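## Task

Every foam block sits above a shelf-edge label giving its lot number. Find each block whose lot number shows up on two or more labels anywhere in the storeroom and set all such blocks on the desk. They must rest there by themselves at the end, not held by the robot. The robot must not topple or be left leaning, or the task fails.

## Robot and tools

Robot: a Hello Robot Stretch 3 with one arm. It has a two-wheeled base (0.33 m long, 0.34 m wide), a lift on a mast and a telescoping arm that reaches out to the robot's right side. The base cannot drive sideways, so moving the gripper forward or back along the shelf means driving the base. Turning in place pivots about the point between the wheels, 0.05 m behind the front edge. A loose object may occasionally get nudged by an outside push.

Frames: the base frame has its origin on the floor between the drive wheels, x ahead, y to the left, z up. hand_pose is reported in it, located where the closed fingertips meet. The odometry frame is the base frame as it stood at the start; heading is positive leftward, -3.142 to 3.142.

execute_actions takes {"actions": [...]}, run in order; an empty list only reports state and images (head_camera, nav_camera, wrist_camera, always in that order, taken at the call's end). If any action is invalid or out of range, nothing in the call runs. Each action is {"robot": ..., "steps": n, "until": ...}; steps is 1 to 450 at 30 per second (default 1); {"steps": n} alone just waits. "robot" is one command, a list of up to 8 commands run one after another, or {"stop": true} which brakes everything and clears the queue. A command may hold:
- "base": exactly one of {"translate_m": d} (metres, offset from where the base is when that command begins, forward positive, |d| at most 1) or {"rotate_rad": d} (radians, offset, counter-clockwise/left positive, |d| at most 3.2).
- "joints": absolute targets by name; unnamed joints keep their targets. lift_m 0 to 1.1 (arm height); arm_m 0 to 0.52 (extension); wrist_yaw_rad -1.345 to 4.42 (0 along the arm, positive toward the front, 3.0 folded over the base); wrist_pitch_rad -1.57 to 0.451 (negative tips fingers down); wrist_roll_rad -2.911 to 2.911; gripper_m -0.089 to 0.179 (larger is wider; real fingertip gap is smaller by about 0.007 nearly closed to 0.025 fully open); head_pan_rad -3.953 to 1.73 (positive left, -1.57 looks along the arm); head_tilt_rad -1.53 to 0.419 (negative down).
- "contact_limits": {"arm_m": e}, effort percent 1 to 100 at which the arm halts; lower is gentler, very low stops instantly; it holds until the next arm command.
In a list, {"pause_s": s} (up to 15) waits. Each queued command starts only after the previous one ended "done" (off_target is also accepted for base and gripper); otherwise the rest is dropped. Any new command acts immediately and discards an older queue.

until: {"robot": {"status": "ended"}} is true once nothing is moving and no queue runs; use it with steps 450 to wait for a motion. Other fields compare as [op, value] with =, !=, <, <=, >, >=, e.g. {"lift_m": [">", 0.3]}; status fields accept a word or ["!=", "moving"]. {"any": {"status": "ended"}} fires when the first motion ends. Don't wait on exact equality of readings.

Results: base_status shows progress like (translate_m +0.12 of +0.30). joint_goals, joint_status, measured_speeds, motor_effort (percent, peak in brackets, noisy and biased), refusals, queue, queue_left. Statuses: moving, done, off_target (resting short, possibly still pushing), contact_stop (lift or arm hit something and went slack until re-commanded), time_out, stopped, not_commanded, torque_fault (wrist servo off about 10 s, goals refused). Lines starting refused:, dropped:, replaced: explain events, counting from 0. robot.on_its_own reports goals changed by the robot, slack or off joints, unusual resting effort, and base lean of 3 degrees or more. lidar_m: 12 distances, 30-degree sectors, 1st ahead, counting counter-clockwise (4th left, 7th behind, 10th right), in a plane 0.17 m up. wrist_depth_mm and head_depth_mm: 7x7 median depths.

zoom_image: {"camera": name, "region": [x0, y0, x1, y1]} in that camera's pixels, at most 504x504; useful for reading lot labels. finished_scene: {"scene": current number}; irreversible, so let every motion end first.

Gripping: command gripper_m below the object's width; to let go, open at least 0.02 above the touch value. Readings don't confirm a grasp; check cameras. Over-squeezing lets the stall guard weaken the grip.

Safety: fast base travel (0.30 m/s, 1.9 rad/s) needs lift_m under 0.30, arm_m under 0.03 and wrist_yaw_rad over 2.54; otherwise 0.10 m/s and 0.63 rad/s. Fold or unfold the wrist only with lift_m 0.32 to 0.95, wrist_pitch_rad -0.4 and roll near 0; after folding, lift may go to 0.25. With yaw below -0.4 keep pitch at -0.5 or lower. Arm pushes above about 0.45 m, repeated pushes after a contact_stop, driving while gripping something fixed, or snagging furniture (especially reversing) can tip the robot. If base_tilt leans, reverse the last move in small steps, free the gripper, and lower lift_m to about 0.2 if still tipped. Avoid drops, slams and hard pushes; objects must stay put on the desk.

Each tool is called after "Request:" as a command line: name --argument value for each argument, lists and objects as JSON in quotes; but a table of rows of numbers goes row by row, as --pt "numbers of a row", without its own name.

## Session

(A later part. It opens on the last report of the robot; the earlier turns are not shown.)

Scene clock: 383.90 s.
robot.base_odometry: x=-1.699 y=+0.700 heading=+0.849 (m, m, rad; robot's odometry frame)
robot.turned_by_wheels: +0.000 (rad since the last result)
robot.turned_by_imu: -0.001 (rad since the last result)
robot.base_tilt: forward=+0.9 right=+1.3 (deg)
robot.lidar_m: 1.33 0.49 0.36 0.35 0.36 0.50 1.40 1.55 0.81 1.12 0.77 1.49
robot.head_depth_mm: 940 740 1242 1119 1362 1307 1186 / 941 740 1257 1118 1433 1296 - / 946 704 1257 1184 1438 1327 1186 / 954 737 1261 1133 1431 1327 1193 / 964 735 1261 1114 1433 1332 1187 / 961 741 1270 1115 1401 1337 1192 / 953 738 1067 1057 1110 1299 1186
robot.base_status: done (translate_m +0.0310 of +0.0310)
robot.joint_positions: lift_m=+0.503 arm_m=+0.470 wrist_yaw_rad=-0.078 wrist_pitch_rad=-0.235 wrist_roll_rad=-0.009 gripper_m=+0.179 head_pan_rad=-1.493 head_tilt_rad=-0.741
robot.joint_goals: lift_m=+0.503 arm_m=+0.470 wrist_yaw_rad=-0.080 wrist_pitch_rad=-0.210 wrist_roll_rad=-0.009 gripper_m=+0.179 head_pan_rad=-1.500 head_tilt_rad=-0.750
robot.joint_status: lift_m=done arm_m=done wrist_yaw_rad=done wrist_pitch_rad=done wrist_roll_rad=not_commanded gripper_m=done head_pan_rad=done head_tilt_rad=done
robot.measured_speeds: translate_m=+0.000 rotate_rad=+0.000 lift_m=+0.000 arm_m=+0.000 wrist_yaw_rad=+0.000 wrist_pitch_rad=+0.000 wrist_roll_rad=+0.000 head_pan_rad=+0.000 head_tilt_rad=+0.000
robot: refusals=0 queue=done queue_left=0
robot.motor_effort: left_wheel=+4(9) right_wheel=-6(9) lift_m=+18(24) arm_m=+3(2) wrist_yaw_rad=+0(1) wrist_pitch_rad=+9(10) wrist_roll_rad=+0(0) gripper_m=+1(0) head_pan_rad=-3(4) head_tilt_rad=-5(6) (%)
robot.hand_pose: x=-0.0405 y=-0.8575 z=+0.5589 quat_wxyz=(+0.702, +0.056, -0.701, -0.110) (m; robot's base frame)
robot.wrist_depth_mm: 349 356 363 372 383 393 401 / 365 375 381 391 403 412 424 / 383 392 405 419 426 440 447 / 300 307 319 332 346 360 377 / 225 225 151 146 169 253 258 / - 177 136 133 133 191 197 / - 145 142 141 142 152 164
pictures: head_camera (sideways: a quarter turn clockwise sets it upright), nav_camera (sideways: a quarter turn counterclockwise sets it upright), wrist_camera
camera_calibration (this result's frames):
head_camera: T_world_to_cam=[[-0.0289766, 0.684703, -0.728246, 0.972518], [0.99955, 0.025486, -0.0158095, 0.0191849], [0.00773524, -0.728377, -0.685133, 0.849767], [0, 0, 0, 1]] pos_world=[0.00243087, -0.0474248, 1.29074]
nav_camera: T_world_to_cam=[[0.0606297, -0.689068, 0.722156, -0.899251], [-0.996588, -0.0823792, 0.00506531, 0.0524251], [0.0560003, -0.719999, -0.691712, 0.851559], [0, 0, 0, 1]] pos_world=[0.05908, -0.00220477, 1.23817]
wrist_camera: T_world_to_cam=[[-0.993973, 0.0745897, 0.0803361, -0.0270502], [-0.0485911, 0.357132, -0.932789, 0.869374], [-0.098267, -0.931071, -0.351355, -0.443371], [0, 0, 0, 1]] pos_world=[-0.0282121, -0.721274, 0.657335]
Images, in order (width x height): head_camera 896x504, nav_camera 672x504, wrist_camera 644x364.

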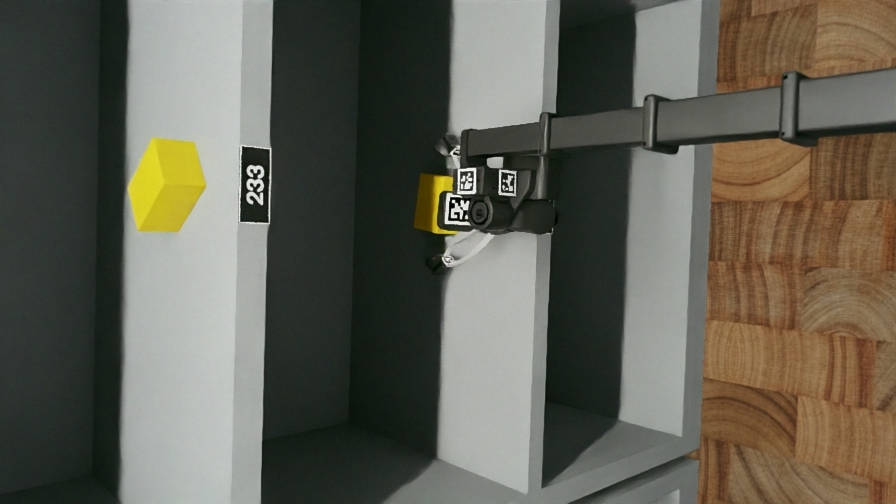

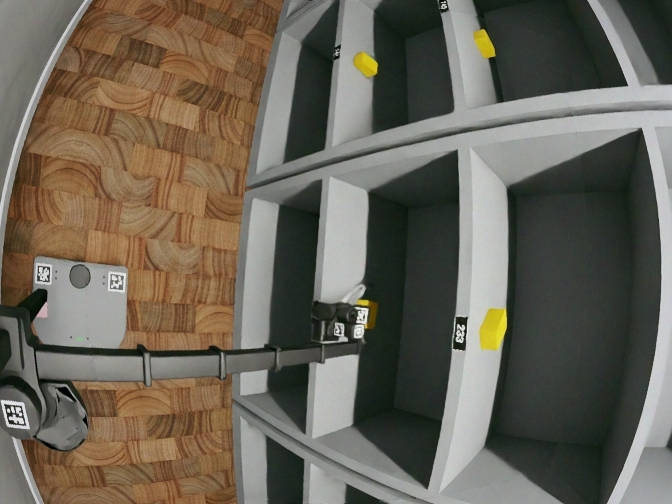

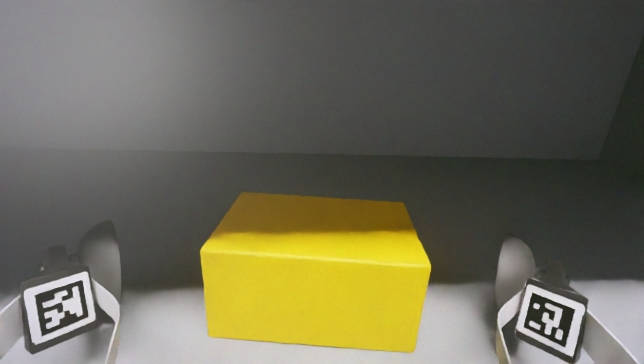

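Request:
execute_actions --actions '[{"robot":{"joints":{"gripper_m":0.042,"arm_m":0.476}},"steps":90,"until":{"robot":{"status":"ended"}}},{"robot":{"joints":{"lift_m":0.54}},"steps":60,"until":{"robot":{"lift_m":[">",0.525]}}},{"robot":{"base":{"translate_m":-1.0},"joints":{"arm_m":0.0,"head_pan_rad":-1.35}},"steps":100,"until":{"robot":{"arm_m":["<",0.21]}}}]'

Request:
execute_actions --actions '[{"robot":{"joints":{"lift_m":0.36,"wrist_pitch_rad":-0.4,"wrist_yaw_rad":2.62,"head_pan_rad":-0.3,"head_tilt_rad":-1.0}},"steps":150,"until":{"robot":{"wrist_yaw_rad":[">",2.45]}}},{"robot":{"joints":{"lift_m":0.288}},"steps":100,"until":{"robot":{"lift_m":["<",0.297],"wrist_yaw_rad":[">",2.56],"arm_m":["<",0.025]}}},{"robot":{"base":{"translate_m":-1.0}},"steps":200,"until":{"robot":{"x":["<",-2.353]}}},{"robot":{"base":{"translate_m":-1.0}},"steps":200,"until":{"robot":{"status":"ended"}}}]'

Scene clock: 429.07 s.
robot.base_odometry: x=-1.836 y=+0.544 heading=+0.849 (m, m, rad; robot's odometry frame)
robot.turned_by_wheels: +0.000 (rad since the last result)
robot.turned_by_imu: +0.000 (rad since the last result)
robot.base_tilt: forward=+0.9 right=+1.1 (deg)
robot.lidar_m: 1.33 0.49 0.36 0.35 0.36 0.50 1.40 1.36 0.71 0.98 0.89 0.95
robot.head_depth_mm: 925 744 1197 1107 1001 1200 1201 / 926 741 1222 1120 998 - 1166 / 954 738 1265 1116 994 1308 1177 / 968 711 1267 1116 1420 1330 1190 / 986 738 1298 1116 1460 1325 1185 / 983 741 1297 1113 1474 1351 1186 / 1004 775 1248 1117 1395 1353 1183
robot.base_status: moving (translate_m -0.2080 of -1.0000)
robot.joint_positions: lift_m=+0.540 arm_m=+0.208 wrist_yaw_rad=-0.078 wrist_pitch_rad=-0.235 wrist_roll_rad=-0.009 gripper_m=+0.043 head_pan_rad=-1.357 head_tilt_rad=-0.741
robot.joint_goals: lift_m=+0.540 arm_m=+0.000 wrist_yaw_rad=-0.080 wrist_pitch_rad=-0.210 wrist_roll_rad=-0.009 gripper_m=+0.042 head_pan_rad=-1.350 head_tilt_rad=-0.750
robot.joint_status: lift_m=moving arm_m=moving wrist_yaw_rad=done wrist_pitch_rad=done wrist_roll_rad=not_commanded gripper_m=done head_pan_rad=done head_tilt_rad=done
robot.measured_speeds: translate_m=-0.100 rotate_rad=+0.000 lift_m=+0.000 arm_m=-0.140 wrist_yaw_rad=+0.000 wrist_pitch_rad=+0.000 wrist_roll_rad=+0.000 head_pan_rad=+0.000 head_tilt_rad=+0.000
robot: refusals=0 queue=running queue_left=0
robot.motor_effort: left_wheel=+3(4) right_wheel=-7(12) lift_m=+28(27) arm_m=-1(3) wrist_yaw_rad=-1(2) wrist_pitch_rad=+9(9) wrist_roll_rad=+0(0) gripper_m=-20(96) head_pan_rad=+5(21) head_tilt_rad=-6(5) (%)
robot.hand_pose: x=-0.0406 y=-0.5962 z=+0.5954 quat_wxyz=(+0.702, +0.056, -0.701, -0.110) (m; robot's base frame)
robot.wrist_depth_mm: 574 587 603 617 605 344 239 / 600 623 632 658 589 342 241 / 625 633 657 670 589 343 240 / 398 408 419 443 448 340 255 / 290 300 142 147 168 311 271 / 240 244 129 127 126 280 290 / 762 736 140 136 137 316 318
pictures: head_camera (sideways: a quarter turn clockwise sets it upright), nav_camera (sideways: a quarter turn counterclockwise sets it upright), wrist_camera
camera_calibration (this result's frames):
head_camera: T_world_to_cam=[[-0.121642, 0.674441, -0.728239, 0.973074], [0.986842, 0.160916, -0.0158101, 0.0192631], [0.106522, -0.72058, -0.685141, 0.849174], [0, 0, 0, 1]] pos_world=[0.0089016, -0.0474839, 1.29074]
nav_camera: T_world_to_cam=[[0.153595, -0.67447, 0.722149, -0.899808], [-0.976185, -0.21688, 0.00506526, 0.0523007], [0.153203, -0.705729, -0.691719, 0.850975], [0, 0, 0, 1]] pos_world=[0.0588889, 0.00500706, 1.23817]
wrist_camera: T_world_to_cam=[[-0.993941, 0.0750171, 0.0803344, -0.0493275], [-0.048436, 0.357152, -0.932789, 0.810131], [-0.0986668, -0.931029, -0.351355, -0.187185], [0, 0, 0, 1]] pos_world=[-0.028258, -0.459915, 0.693876]
Images, in order (width x height): head_camera 896x504, nav_camera 672x504, wrist_camera 644x364.

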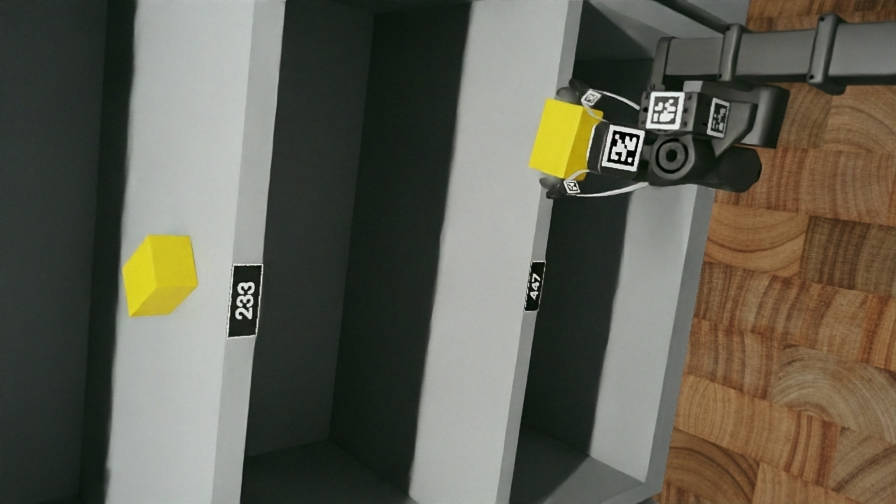

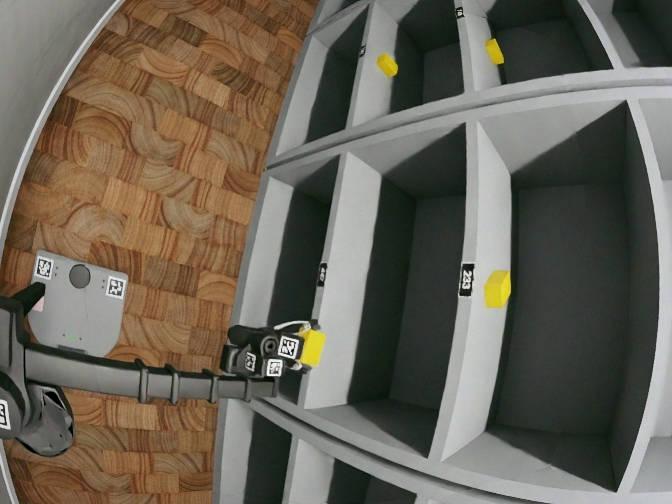

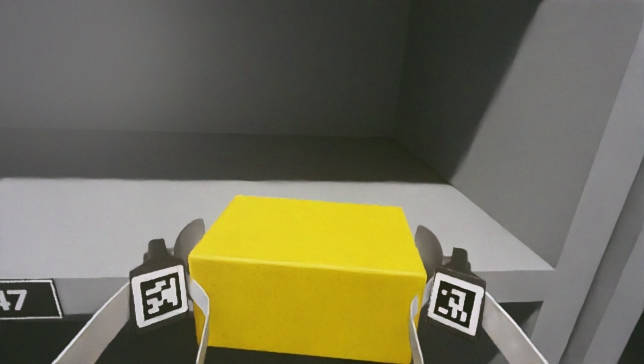

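Scene clock: 438.17 s.
robot.base_odometry: x=-3.017 y=-0.796 heading=+0.849 (m, m, rad; robot's odometry frame)
robot.turned_by_wheels: +0.000 (rad since the last result)
robot.turned_by_imu: +0.000 (rad since the last result)
robot.base_tilt: forward=+0.8 right=+1.3 (deg)
robot.lidar_m: 1.37 0.51 0.37 0.36 0.38 0.47 0.46 0.48 0.65 1.84 0.87 1.59
robot.head_depth_mm: 1427 1197 1630 1459 1378 1242 1124 / 1437 1812 1687 1514 1374 1237 1156 / 1492 1813 1727 1551 1367 1237 1141 / 2315 2005 1760 1534 1359 1234 1136 / 2383 2062 1757 1530 1363 1232 849 / 2446 2053 1748 1536 1372 1224 1113 / 2459 2035 1764 1521 1370 1225 1119
robot.base_status: done (translate_m -1.0000 of -1.0000)
robot.joint_positions: lift_m=+0.288 arm_m=+0.003 wrist_yaw_rad=+2.617 wrist_pitch_rad=-0.418 wrist_roll_rad=-0.009 gripper_m=+0.043 head_pan_rad=-0.307 head_tilt_rad=-0.988
robot.joint_goals: lift_m=+0.288 arm_m=+0.000 wrist_yaw_rad=+2.620 wrist_pitch_rad=-0.400 wrist_roll_rad=-0.009 gripper_m=+0.042 head_pan_rad=-0.300 head_tilt_rad=-1.000
robot.joint_status: lift_m=done arm_m=done wrist_yaw_rad=done wrist_pitch_rad=done wrist_roll_rad=not_commanded gripper_m=done head_pan_rad=done head_tilt_rad=done
robot.measured_speeds: translate_m=+0.000 rotate_rad=+0.000 lift_m=+0.000 arm_m=+0.000 wrist_yaw_rad=+0.000 wrist_pitch_rad=+0.000 wrist_roll_rad=+0.000 head_pan_rad=+0.000 head_tilt_rad=+0.000
robot: refusals=0 queue=done queue_left=0
robot.motor_effort: left_wheel=+3(8) right_wheel=-5(14) lift_m=+19(19) arm_m=-2(3) wrist_yaw_rad=+1(4) wrist_pitch_rad=+7(10) wrist_roll_rad=+0(0) gripper_m=-19(19) head_pan_rad=+4(50) head_tilt_rad=-7(27) (%)
robot.hand_pose: x=+0.0910 y=+0.0462 z=+0.3008 quat_wxyz=(+0.322, +0.703, -0.036, +0.633) (m; robot's base frame)
robot.wrist_depth_mm: 309 345 389 447 524 644 798 / 327 366 416 481 581 723 953 / 350 389 448 525 641 811 - / 370 420 481 565 705 831 889 / 398 450 143 146 169 694 695 / 422 454 129 127 126 564 576 / 440 - 138 136 137 465 482
pictures: head_camera (sideways: a quarter turn clockwise sets it upright), nav_camera (sideways: a quarter turn counterclockwise sets it upright), wrist_camera
camera_calibration (this result's frames):
head_camera: T_world_to_cam=[[-0.795888, 0.277556, -0.538076, 0.729411], [0.346054, 0.937793, -0.0281188, 0.0391895], [0.496799, -0.208582, -0.842427, 1.05132], [0, 0, 0, 1]] pos_world=[0.0446747, -0.0199177, 1.27924]
nav_camera: T_world_to_cam=[[0.810184, -0.249337, 0.530502, -0.654108], [-0.296372, -0.955065, 0.00373783, 0.0498834], [0.505732, -0.160254, -0.847675, 1.05161], [0, 0, 0, 1]] pos_world=[0.0128975, 0.0530742, 1.23825]
wrist_camera: T_world_to_cam=[[0.871642, -0.483823, 0.0784554, -0.0865244], [-0.192615, -0.485309, -0.852863, 0.340269], [0.450709, 0.72828, -0.516207, 0.243267], [0, 0, 0, 1]] pos_world=[0.0313166, -0.0538932, 0.422568]
Images, in order (width x height): head_camera 896x504, nav_camera 672x504, wrist_camera 644x364.

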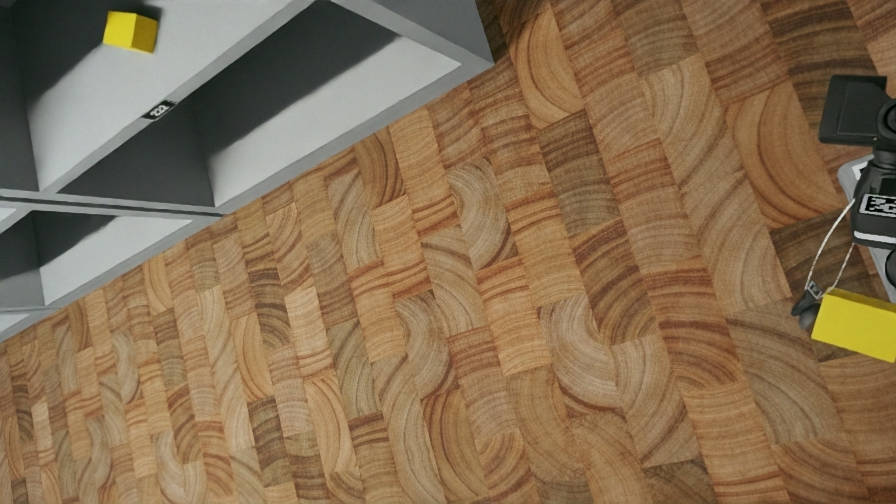

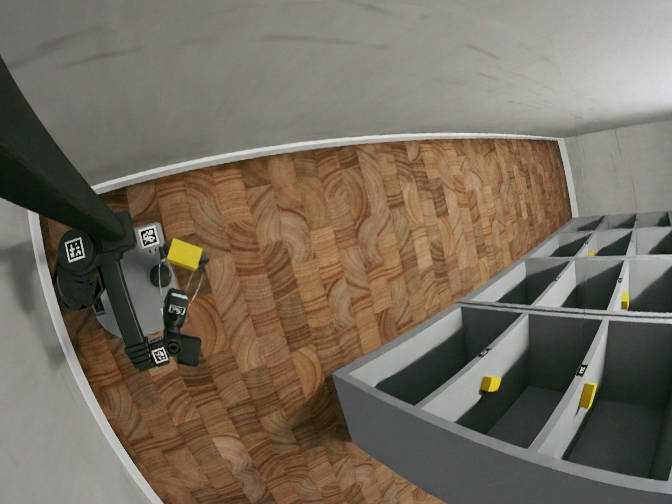

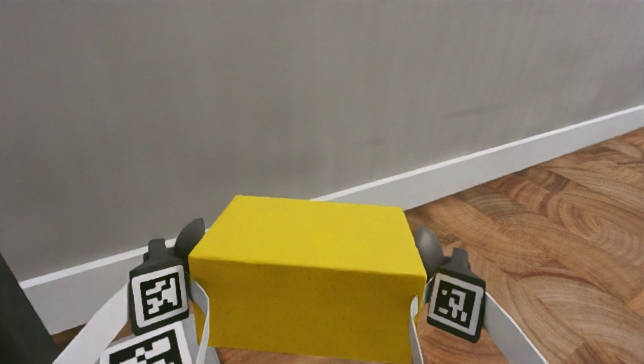

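Request:
execute_actions --actions '[{"robot":{"base":{"rotate_rad":-1.36},"joints":{"head_pan_rad":-1.57,"head_tilt_rad":-0.6,"lift_m":0.294}},"steps":200,"until":{"robot":{"base_status":["!=","moving"]}}},{"robot":{"base":{"translate_m":1.0}},"steps":200,"until":{"robot":{"translate_m":[">",0.65]}}},{"robot":{"base":{"translate_m":1.0}},"steps":200,"until":{"robot":{"translate_m":[">",0.59]}}},{"robot":{"base":{"translate_m":1.0}},"steps":200,"until":{"robot":{"translate_m":[">",0.86]}}},{"robot":{"joints":{"lift_m":0.75}},"steps":100,"until":{"robot":{"lift_m":[">",0.35]}}},{"robot":{"joints":{"wrist_yaw_rad":0.0}},"steps":100,"until":{"robot":{"lift_m":[">",0.42],"base_status":["!=","moving"]}}},{"robot":{"base":{"rotate_rad":2.18},"joints":{"arm_m":0.48,"wrist_pitch_rad":-0.21}},"steps":300,"until":{"robot":{"status":"ended"}}}]'

Scene clock: 462.63 s.
robot.base_odometry: x=-1.056 y=-1.895 heading=+1.669 (m, m, rad; robot's odometry frame)
robot.turned_by_wheels: +0.820 (rad since the last result)
robot.turned_by_imu: +0.831 (rad since the last result)
robot.base_tilt: forward=+0.9 right=+1.3 (deg)
robot.lidar_m: 1.24 1.10 1.75 1.05 0.93 0.93 1.11 1.21 0.90 0.91 1.88 2.05
robot.head_depth_mm: 1157 1252 1296 1081 1641 1525 - / 1254 1362 1374 1039 - 1395 1253 / 1364 1502 1410 - 838 1419 1247 / 1483 1665 1373 932 869 1478 1251 / 1641 1828 1372 1003 1695 1478 1252 / 1853 2047 1375 1091 1746 1469 1251 / 2098 2306 1383 2101 1804 1473 1264
robot.base_status: done (rotate_rad +2.1798 of +2.1800)
robot.joint_positions: lift_m=+0.750 arm_m=+0.480 wrist_yaw_rad=+0.001 wrist_pitch_rad=-0.239 wrist_roll_rad=-0.009 gripper_m=+0.043 head_pan_rad=-1.563 head_tilt_rad=-0.605
robot.joint_goals: lift_m=+0.750 arm_m=+0.480 wrist_yaw_rad=+0.000 wrist_pitch_rad=-0.210 wrist_roll_rad=-0.009 gripper_m=+0.042 head_pan_rad=-1.570 head_tilt_rad=-0.600
robot.joint_status: lift_m=done arm_m=done wrist_yaw_rad=done wrist_pitch_rad=done wrist_roll_rad=not_commanded gripper_m=done head_pan_rad=done head_tilt_rad=done
robot.measured_speeds: translate_m=+0.000 rotate_rad=+0.000 lift_m=+0.000 arm_m=+0.000 wrist_yaw_rad=+0.000 wrist_pitch_rad=+0.000 wrist_roll_rad=+0.000 head_pan_rad=+0.000 head_tilt_rad=+0.000
robot: refusals=0 queue=done queue_left=0
robot.motor_effort: left_wheel=-4(13) right_wheel=+5(14) lift_m=+26(30) arm_m=+2(3) wrist_yaw_rad=+0(3) wrist_pitch_rad=+11(13) wrist_roll_rad=+0(0) gripper_m=-20(19) head_pan_rad=-4(50) head_tilt_rad=+2(29) (%)
robot.hand_pose: x=-0.0211 y=-0.8679 z=+0.8044 quat_wxyz=(+0.706, +0.085, -0.698, -0.084) (m; robot's base frame)
robot.wrist_depth_mm: - - - 945 741 618 526 / - - - - 773 637 538 / 703 734 778 846 766 665 555 / 446 461 485 497 518 539 532 / 329 340 143 146 169 372 387 / 258 274 129 127 126 289 294 / 217 211 139 136 137 224 236
pictures: head_camera (sideways: a quarter turn clockwise sets it upright), nav_camera (sideways: a quarter turn counterclockwise sets it upright), wrist_camera
camera_calibration (this result's frames):
head_camera: T_world_to_cam=[[0.0198615, 0.580649, -0.813912, 1.08388], [0.998892, -0.0462702, -0.00863385, 0.0098491], [-0.0426731, -0.812838, -0.580924, 0.714517], [0, 0, 0, 1]] pos_world=[-0.000875147, -0.0481132, 1.29735]
nav_camera: T_world_to_cam=[[0.0114136, -0.58798, 0.808795, -1.01188], [-0.999916, -0.0116192, 0.00566377, 0.0516653], [0.00606733, -0.808792, -0.588063, 0.717037], [0, 0, 0, 1]] pos_world=[0.0588597, -0.0144307, 1.23977]
wrist_camera: T_world_to_cam=[[-0.996757, -0.00482693, 0.0803255, -0.0957687], [-0.0767814, 0.355816, -0.931397, 1.10026], [-0.0240853, -0.934544, -0.355032, -0.363374], [0, 0, 0, 1]] pos_world=[-0.0197309, -0.731539, 0.903457]
Images, in order (width x height): head_camera 896x504, nav_camera 672x504, wrist_camera 644x364.

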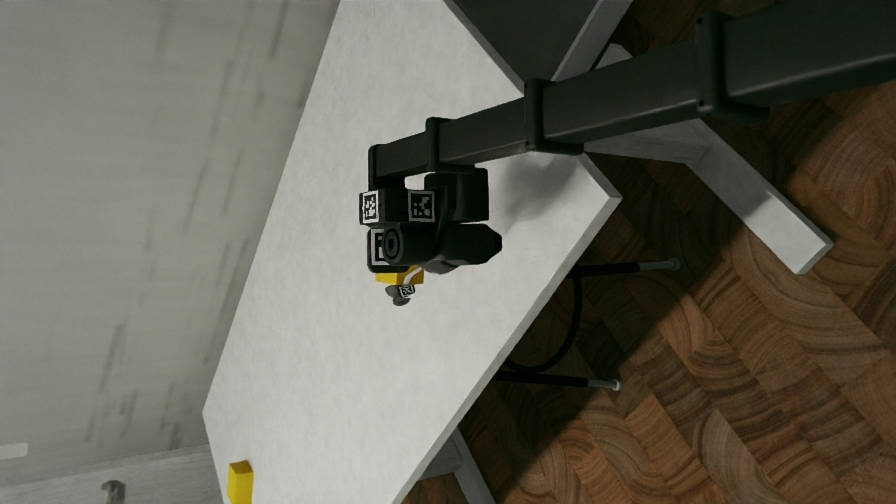

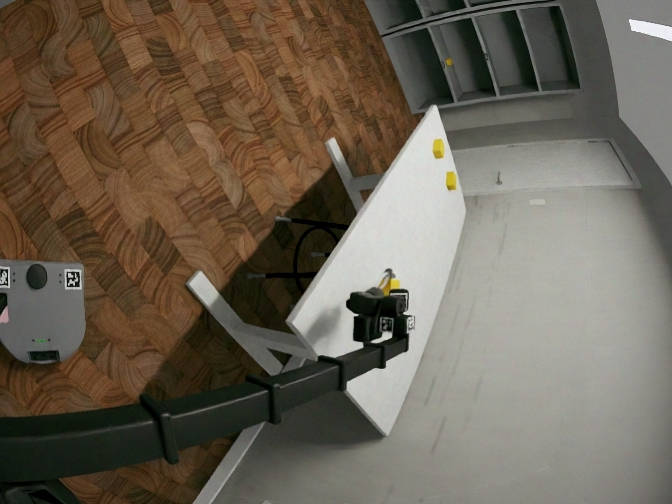

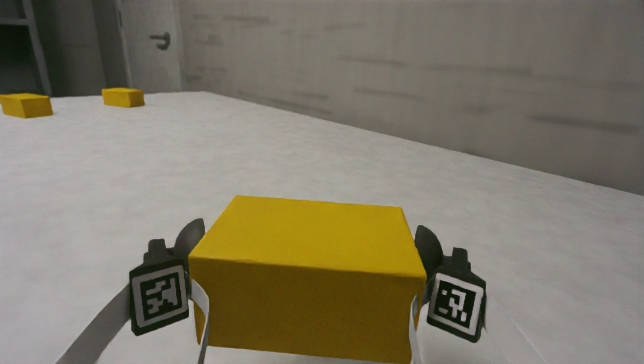

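Request:
execute_actions --actions '[{"robot":{"joints":{"lift_m":0.692,"arm_m":0.51}},"steps":100,"until":{"robot":{"status":"ended"}}},{"robot":{"joints":{"gripper_m":0.165}},"steps":60,"until":{"robot":{"gripper_m":[">",0.14]}}},{"robot":{"joints":{"lift_m":0.73,"arm_m":0.40}},"steps":100,"until":{"robot":{"status":"ended"}}}]'

Scene clock: 469.47 s.
robot.base_odometry: x=-1.056 y=-1.895 heading=+1.669 (m, m, rad; robot's odometry frame)
robot.turned_by_wheels: +0.000 (rad since the last result)
robot.turned_by_imu: -0.001 (rad since the last result)
robot.base_tilt: forward=+0.8 right=+1.2 (deg)
robot.lidar_m: 1.23 1.10 1.74 1.06 0.93 0.93 1.11 1.21 0.90 0.91 1.88 2.05
robot.head_depth_mm: 1163 1254 1297 1088 1643 1521 - / 1255 1356 1373 1038 - 1402 1246 / 1375 1496 1372 1087 799 1422 1255 / 1496 1665 1379 1002 1427 1478 1251 / 1669 1832 1379 1001 1692 1468 1259 / 1863 2002 1382 1087 1742 1481 1250 / 2131 2294 1384 2089 1803 1485 1254
robot.base_status: done (rotate_rad +2.1798 of +2.1800)
robot.joint_positions: lift_m=+0.730 arm_m=+0.400 wrist_yaw_rad=+0.001 wrist_pitch_rad=-0.235 wrist_roll_rad=-0.009 gripper_m=+0.165 head_pan_rad=-1.563 head_tilt_rad=-0.605
robot.joint_goals: lift_m=+0.730 arm_m=+0.400 wrist_yaw_rad=+0.000 wrist_pitch_rad=-0.210 wrist_roll_rad=-0.009 gripper_m=+0.165 head_pan_rad=-1.570 head_tilt_rad=-0.600
robot.joint_status: lift_m=done arm_m=done wrist_yaw_rad=done wrist_pitch_rad=done wrist_roll_rad=not_commanded gripper_m=done head_pan_rad=done head_tilt_rad=done
robot.measured_speeds: translate_m=+0.000 rotate_rad=+0.000 lift_m=+0.000 arm_m=+0.000 wrist_yaw_rad=+0.000 wrist_pitch_rad=+0.000 wrist_roll_rad=+0.000 head_pan_rad=+0.000 head_tilt_rad=+0.000
robot: refusals=0 queue=done queue_left=0
robot.motor_effort: left_wheel=-4(5) right_wheel=+5(5) lift_m=+26(28) arm_m=-2(5) wrist_yaw_rad=+0(1) wrist_pitch_rad=+10(11) wrist_roll_rad=+0(0) gripper_m=+0(82) head_pan_rad=-2(3) head_tilt_rad=+3(2) (%)
robot.hand_pose: x=-0.0211 y=-0.7888 z=+0.7853 quat_wxyz=(+0.706, +0.084, -0.699, -0.082) (m; robot's base frame)
robot.wrist_depth_mm: - - - - 802 662 570 / - - - - 827 687 589 / 637 666 705 753 787 683 600 / 402 412 429 451 464 484 502 / 302 309 290 246 324 338 345 / - 238 240 245 251 - 263 / 184 193 197 200 204 199 213
pictures: head_camera (sideways: a quarter turn clockwise sets it upright), nav_camera (sideways: a quarter turn counterclockwise sets it upright), wrist_camera
camera_calibration (this result's frames):
head_camera: T_world_to_cam=[[0.0198615, 0.580648, -0.813912, 1.08388], [0.998892, -0.0462702, -0.00863384, 0.00984909], [-0.0426731, -0.812839, -0.580924, 0.714516], [0, 0, 0, 1]] pos_world=[-0.000875147, -0.0481132, 1.29735]
nav_camera: T_world_to_cam=[[0.0114136, -0.587979, 0.808795, -1.01188], [-0.999916, -0.0116191, 0.00566377, 0.0516653], [0.00606733, -0.808792, -0.588063, 0.717036], [0, 0, 0, 1]] pos_world=[0.0588597, -0.0144307, 1.23977]
wrist_camera: T_world_to_cam=[[-0.996757, -0.00453264, 0.080337, -0.0936287], [-0.076776, 0.352407, -0.932692, 1.05264], [-0.0240837, -0.935836, -0.351612, -0.299941], [0, 0, 0, 1]] pos_world=[-0.0197311, -0.652078, 0.883851]
Images, in order (width x height): head_camera 896x504, nav_camera 672x504, wrist_camera 644x364.

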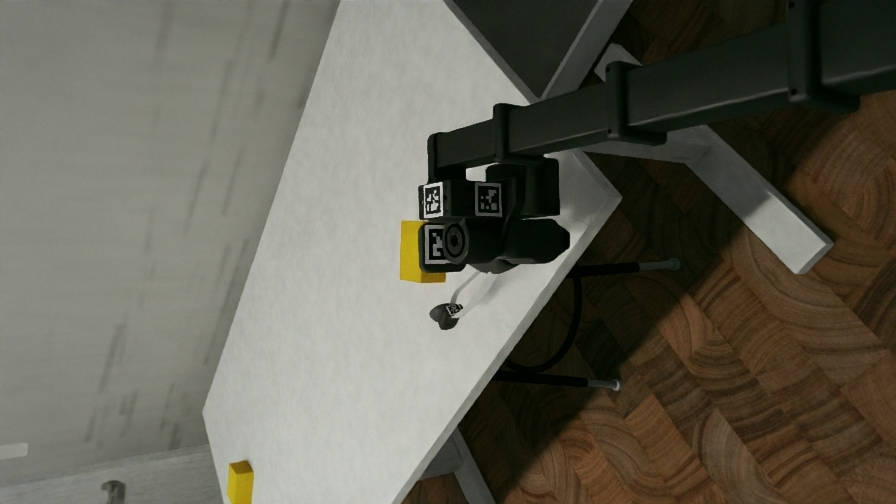

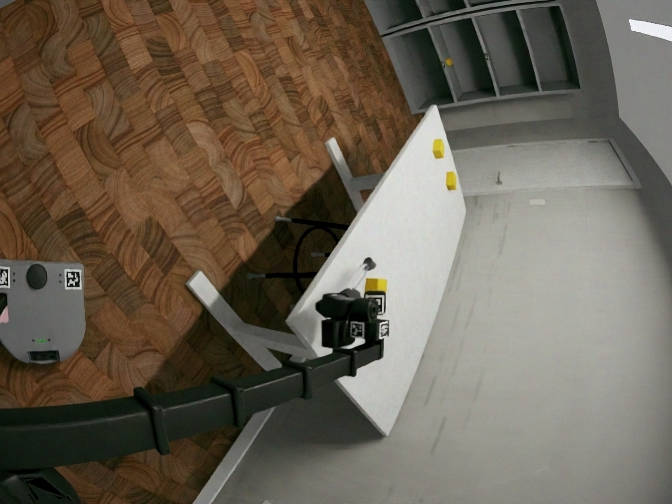

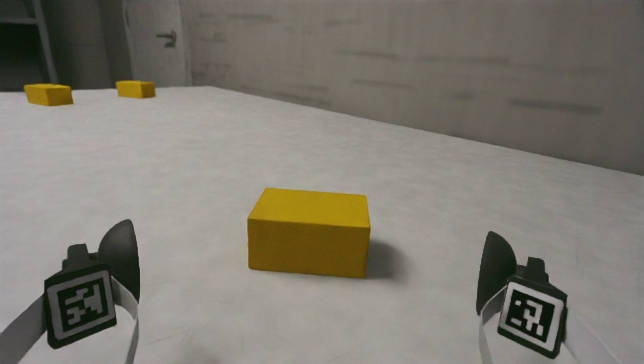

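All three 447 blocks are on the desk. The other labels (727, 333, 344, 222, 233, 743, 742, 472 and 247) each appear only once.

Request:
finished_scene --scene 2

The scene is finished: the task was done.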